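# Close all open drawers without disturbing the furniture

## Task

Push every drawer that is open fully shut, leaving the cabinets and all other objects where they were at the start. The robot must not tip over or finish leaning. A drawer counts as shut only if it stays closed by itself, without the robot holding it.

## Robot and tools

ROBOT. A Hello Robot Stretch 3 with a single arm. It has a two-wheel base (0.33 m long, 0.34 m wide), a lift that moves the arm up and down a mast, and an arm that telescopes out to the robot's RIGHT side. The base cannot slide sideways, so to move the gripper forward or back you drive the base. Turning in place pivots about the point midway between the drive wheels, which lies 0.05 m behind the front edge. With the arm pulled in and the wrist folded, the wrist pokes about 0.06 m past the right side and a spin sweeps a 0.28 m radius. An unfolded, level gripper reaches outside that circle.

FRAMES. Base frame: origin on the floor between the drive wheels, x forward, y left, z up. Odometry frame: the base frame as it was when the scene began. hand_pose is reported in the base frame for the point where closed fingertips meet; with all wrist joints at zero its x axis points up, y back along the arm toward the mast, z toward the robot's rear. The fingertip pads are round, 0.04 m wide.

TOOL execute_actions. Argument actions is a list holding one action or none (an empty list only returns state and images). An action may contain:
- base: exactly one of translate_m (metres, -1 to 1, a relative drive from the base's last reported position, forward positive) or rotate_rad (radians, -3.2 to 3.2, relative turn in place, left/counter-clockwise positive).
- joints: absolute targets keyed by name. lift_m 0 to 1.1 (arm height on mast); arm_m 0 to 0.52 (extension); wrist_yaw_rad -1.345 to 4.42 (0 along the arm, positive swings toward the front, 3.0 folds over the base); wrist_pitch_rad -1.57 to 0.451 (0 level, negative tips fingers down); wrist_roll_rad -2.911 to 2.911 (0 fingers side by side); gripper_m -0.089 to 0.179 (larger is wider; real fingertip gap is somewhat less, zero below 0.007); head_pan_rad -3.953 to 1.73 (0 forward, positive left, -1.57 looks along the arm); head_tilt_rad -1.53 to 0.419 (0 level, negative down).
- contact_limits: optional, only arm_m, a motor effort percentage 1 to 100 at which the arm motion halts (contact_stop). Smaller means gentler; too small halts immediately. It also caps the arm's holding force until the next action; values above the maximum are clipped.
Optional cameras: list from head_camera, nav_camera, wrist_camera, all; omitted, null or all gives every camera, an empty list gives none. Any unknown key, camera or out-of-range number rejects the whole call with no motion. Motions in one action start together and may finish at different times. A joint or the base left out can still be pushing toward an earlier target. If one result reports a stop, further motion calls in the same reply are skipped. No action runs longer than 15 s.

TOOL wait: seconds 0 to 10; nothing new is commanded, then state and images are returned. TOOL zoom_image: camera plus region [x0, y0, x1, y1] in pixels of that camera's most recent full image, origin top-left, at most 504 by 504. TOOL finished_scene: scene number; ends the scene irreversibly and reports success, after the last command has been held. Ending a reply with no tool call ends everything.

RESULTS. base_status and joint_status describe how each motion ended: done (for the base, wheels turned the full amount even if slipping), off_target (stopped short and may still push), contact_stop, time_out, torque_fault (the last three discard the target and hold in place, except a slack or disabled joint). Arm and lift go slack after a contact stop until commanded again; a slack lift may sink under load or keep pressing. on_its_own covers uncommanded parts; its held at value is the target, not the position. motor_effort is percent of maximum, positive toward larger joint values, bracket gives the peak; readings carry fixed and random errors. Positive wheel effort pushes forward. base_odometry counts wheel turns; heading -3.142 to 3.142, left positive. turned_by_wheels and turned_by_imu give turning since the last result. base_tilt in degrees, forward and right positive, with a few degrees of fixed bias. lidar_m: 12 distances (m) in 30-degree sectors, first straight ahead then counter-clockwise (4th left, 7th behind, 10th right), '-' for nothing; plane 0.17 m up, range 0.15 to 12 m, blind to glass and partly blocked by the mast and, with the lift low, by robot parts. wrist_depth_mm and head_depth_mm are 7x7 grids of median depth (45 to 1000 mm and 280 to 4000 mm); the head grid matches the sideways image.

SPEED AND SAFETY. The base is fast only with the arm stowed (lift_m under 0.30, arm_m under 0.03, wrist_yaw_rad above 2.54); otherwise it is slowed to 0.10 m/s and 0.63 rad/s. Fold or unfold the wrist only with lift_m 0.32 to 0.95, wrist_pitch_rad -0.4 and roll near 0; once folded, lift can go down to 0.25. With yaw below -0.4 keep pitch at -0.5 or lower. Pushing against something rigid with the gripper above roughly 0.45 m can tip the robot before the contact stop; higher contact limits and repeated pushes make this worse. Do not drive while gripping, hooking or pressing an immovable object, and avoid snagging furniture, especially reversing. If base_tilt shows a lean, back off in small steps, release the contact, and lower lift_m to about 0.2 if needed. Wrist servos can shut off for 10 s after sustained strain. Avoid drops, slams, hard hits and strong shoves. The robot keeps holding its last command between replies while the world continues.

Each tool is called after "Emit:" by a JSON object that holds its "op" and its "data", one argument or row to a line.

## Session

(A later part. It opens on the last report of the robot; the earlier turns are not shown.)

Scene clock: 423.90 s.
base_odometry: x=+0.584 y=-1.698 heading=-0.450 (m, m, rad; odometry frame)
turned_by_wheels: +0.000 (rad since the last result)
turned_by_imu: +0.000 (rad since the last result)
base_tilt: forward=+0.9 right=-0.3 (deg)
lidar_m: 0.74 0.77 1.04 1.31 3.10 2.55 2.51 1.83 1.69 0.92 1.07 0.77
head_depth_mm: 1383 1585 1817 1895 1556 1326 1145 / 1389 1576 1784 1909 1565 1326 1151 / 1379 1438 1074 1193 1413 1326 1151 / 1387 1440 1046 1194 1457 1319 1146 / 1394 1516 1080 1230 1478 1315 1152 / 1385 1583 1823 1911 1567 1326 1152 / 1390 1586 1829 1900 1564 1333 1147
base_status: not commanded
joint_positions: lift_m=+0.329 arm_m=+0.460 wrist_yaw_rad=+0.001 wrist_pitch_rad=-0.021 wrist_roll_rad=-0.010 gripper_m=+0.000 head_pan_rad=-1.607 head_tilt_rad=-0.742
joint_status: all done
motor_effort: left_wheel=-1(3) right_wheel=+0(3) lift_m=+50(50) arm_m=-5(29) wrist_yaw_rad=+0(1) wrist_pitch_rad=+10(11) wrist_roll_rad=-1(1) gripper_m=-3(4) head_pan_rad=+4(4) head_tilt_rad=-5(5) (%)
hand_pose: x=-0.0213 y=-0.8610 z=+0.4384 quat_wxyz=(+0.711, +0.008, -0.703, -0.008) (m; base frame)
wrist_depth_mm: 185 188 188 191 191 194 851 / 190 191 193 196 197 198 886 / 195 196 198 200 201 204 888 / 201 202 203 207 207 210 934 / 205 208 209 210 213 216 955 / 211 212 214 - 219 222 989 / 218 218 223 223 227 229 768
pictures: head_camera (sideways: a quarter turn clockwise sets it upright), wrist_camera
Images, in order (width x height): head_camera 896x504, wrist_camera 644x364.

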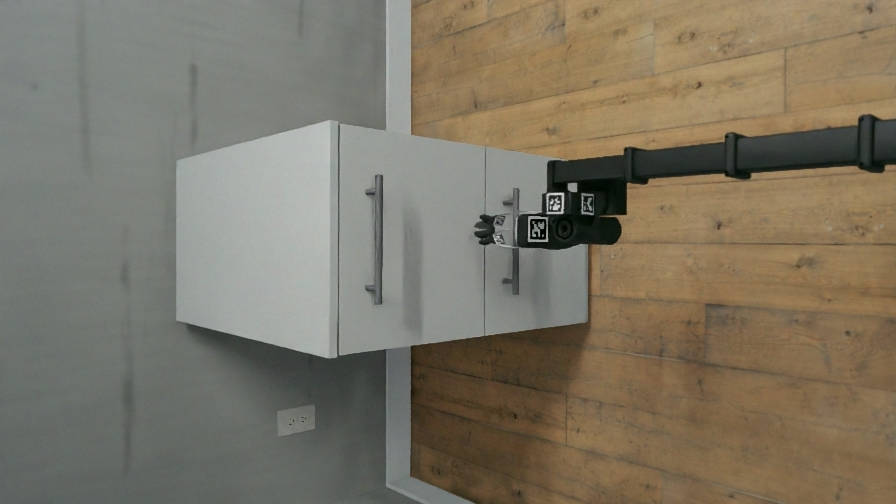

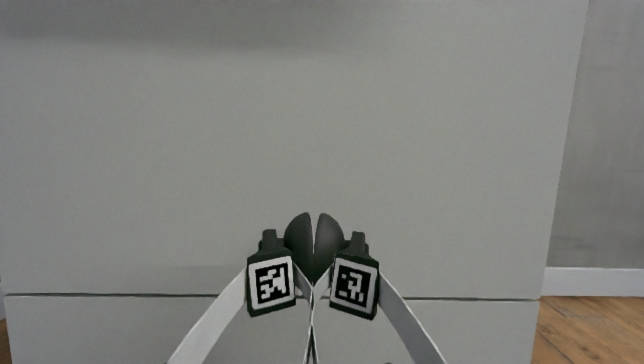

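Emit:
{"op": "execute_actions", "data": {
  "actions": [
    {"joints": {"head_pan_rad": 1.25, "head_tilt_rad": -0.45}}
  ],
  "cameras": ["head_camera", "nav_camera"]
}}

Scene clock: 432.67 s.
base_odometry: x=+0.584 y=-1.698 heading=-0.450 (m, m, rad; odometry frame)
turned_by_wheels: +0.000 (rad since the last result)
turned_by_imu: +0.000 (rad since the last result)
base_tilt: forward=+0.7 right=-0.3 (deg)
lidar_m: 0.74 0.77 1.04 1.31 2.91 2.55 2.50 1.83 1.69 0.91 1.07 0.78
head_depth_mm: 1094 1139 1188 1233 1288 1351 1289 / 1319 1373 1412 1510 1602 1574 1318 / 1648 1709 1403 1531 1704 1621 1316 / 2200 2196 1339 1458 1630 1633 1325 / 2709 2907 1410 1533 1832 1617 1316 / 2669 2828 3076 2958 2077 1618 1317 / 2592 2793 2991 2952 2094 1614 1309
base_status: not commanded
joint_positions: lift_m=+0.329 arm_m=+0.460 wrist_yaw_rad=+0.001 wrist_pitch_rad=-0.021 wrist_roll_rad=-0.010 gripper_m=+0.000 head_pan_rad=+1.243 head_tilt_rad=-0.458
joint_status: all done
motor_effort: left_wheel=-1(1) right_wheel=+1(1) lift_m=+50(50) arm_m=-6(6) wrist_yaw_rad=+1(0) wrist_pitch_rad=+10(10) wrist_roll_rad=-1(1) gripper_m=-2(2) head_pan_rad=+4(51) head_tilt_rad=+5(33) (%)
hand_pose: x=-0.0213 y=-0.8610 z=+0.4384 quat_wxyz=(+0.711, +0.008, -0.703, -0.008) (m; base frame)
wrist_depth_mm: 185 186 188 189 191 194 852 / 189 191 194 195 196 199 893 / 194 196 198 200 202 204 891 / 201 202 203 205 208 211 941 / 206 206 210 210 214 216 946 / 211 213 216 - 219 224 967 / 217 219 222 225 228 229 772
pictures: head_camera (sideways: a quarter turn clockwise sets it upright), nav_camera (sideways: a quarter turn counterclockwise sets it upright)
Images, in order (width x height): head_camera 896x504, nav_camera 672x504.

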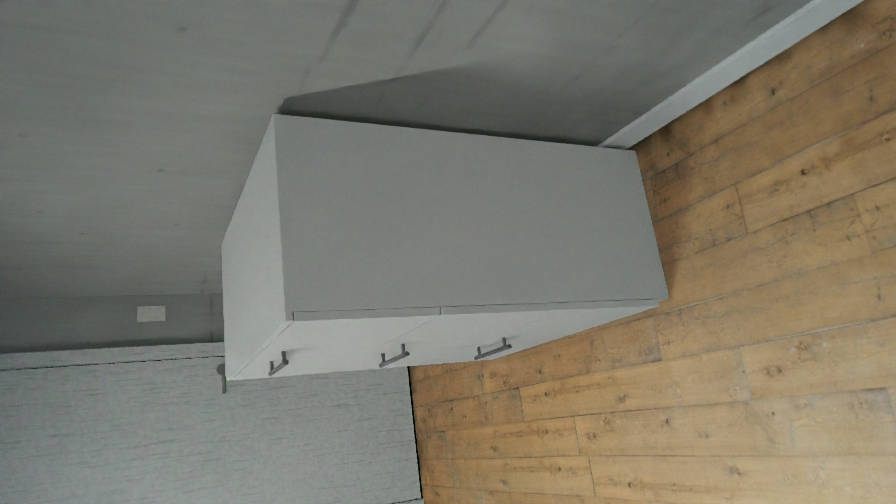

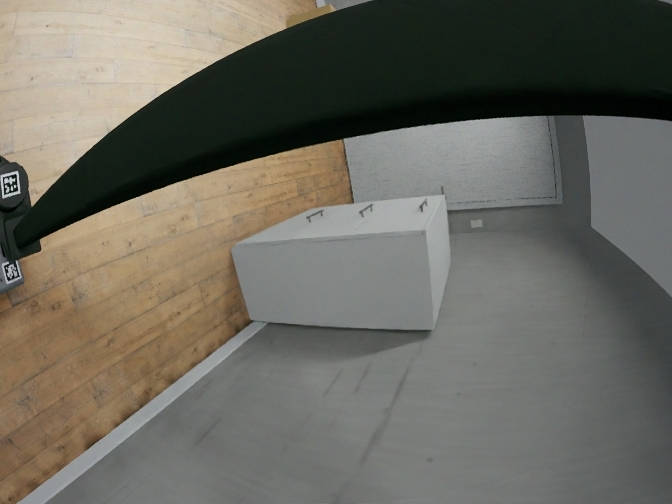

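All three drawers are flush.

Emit:
{"op": "finished_scene", "data": {
  "scene": 1
}}

The scene is finished: the task was done.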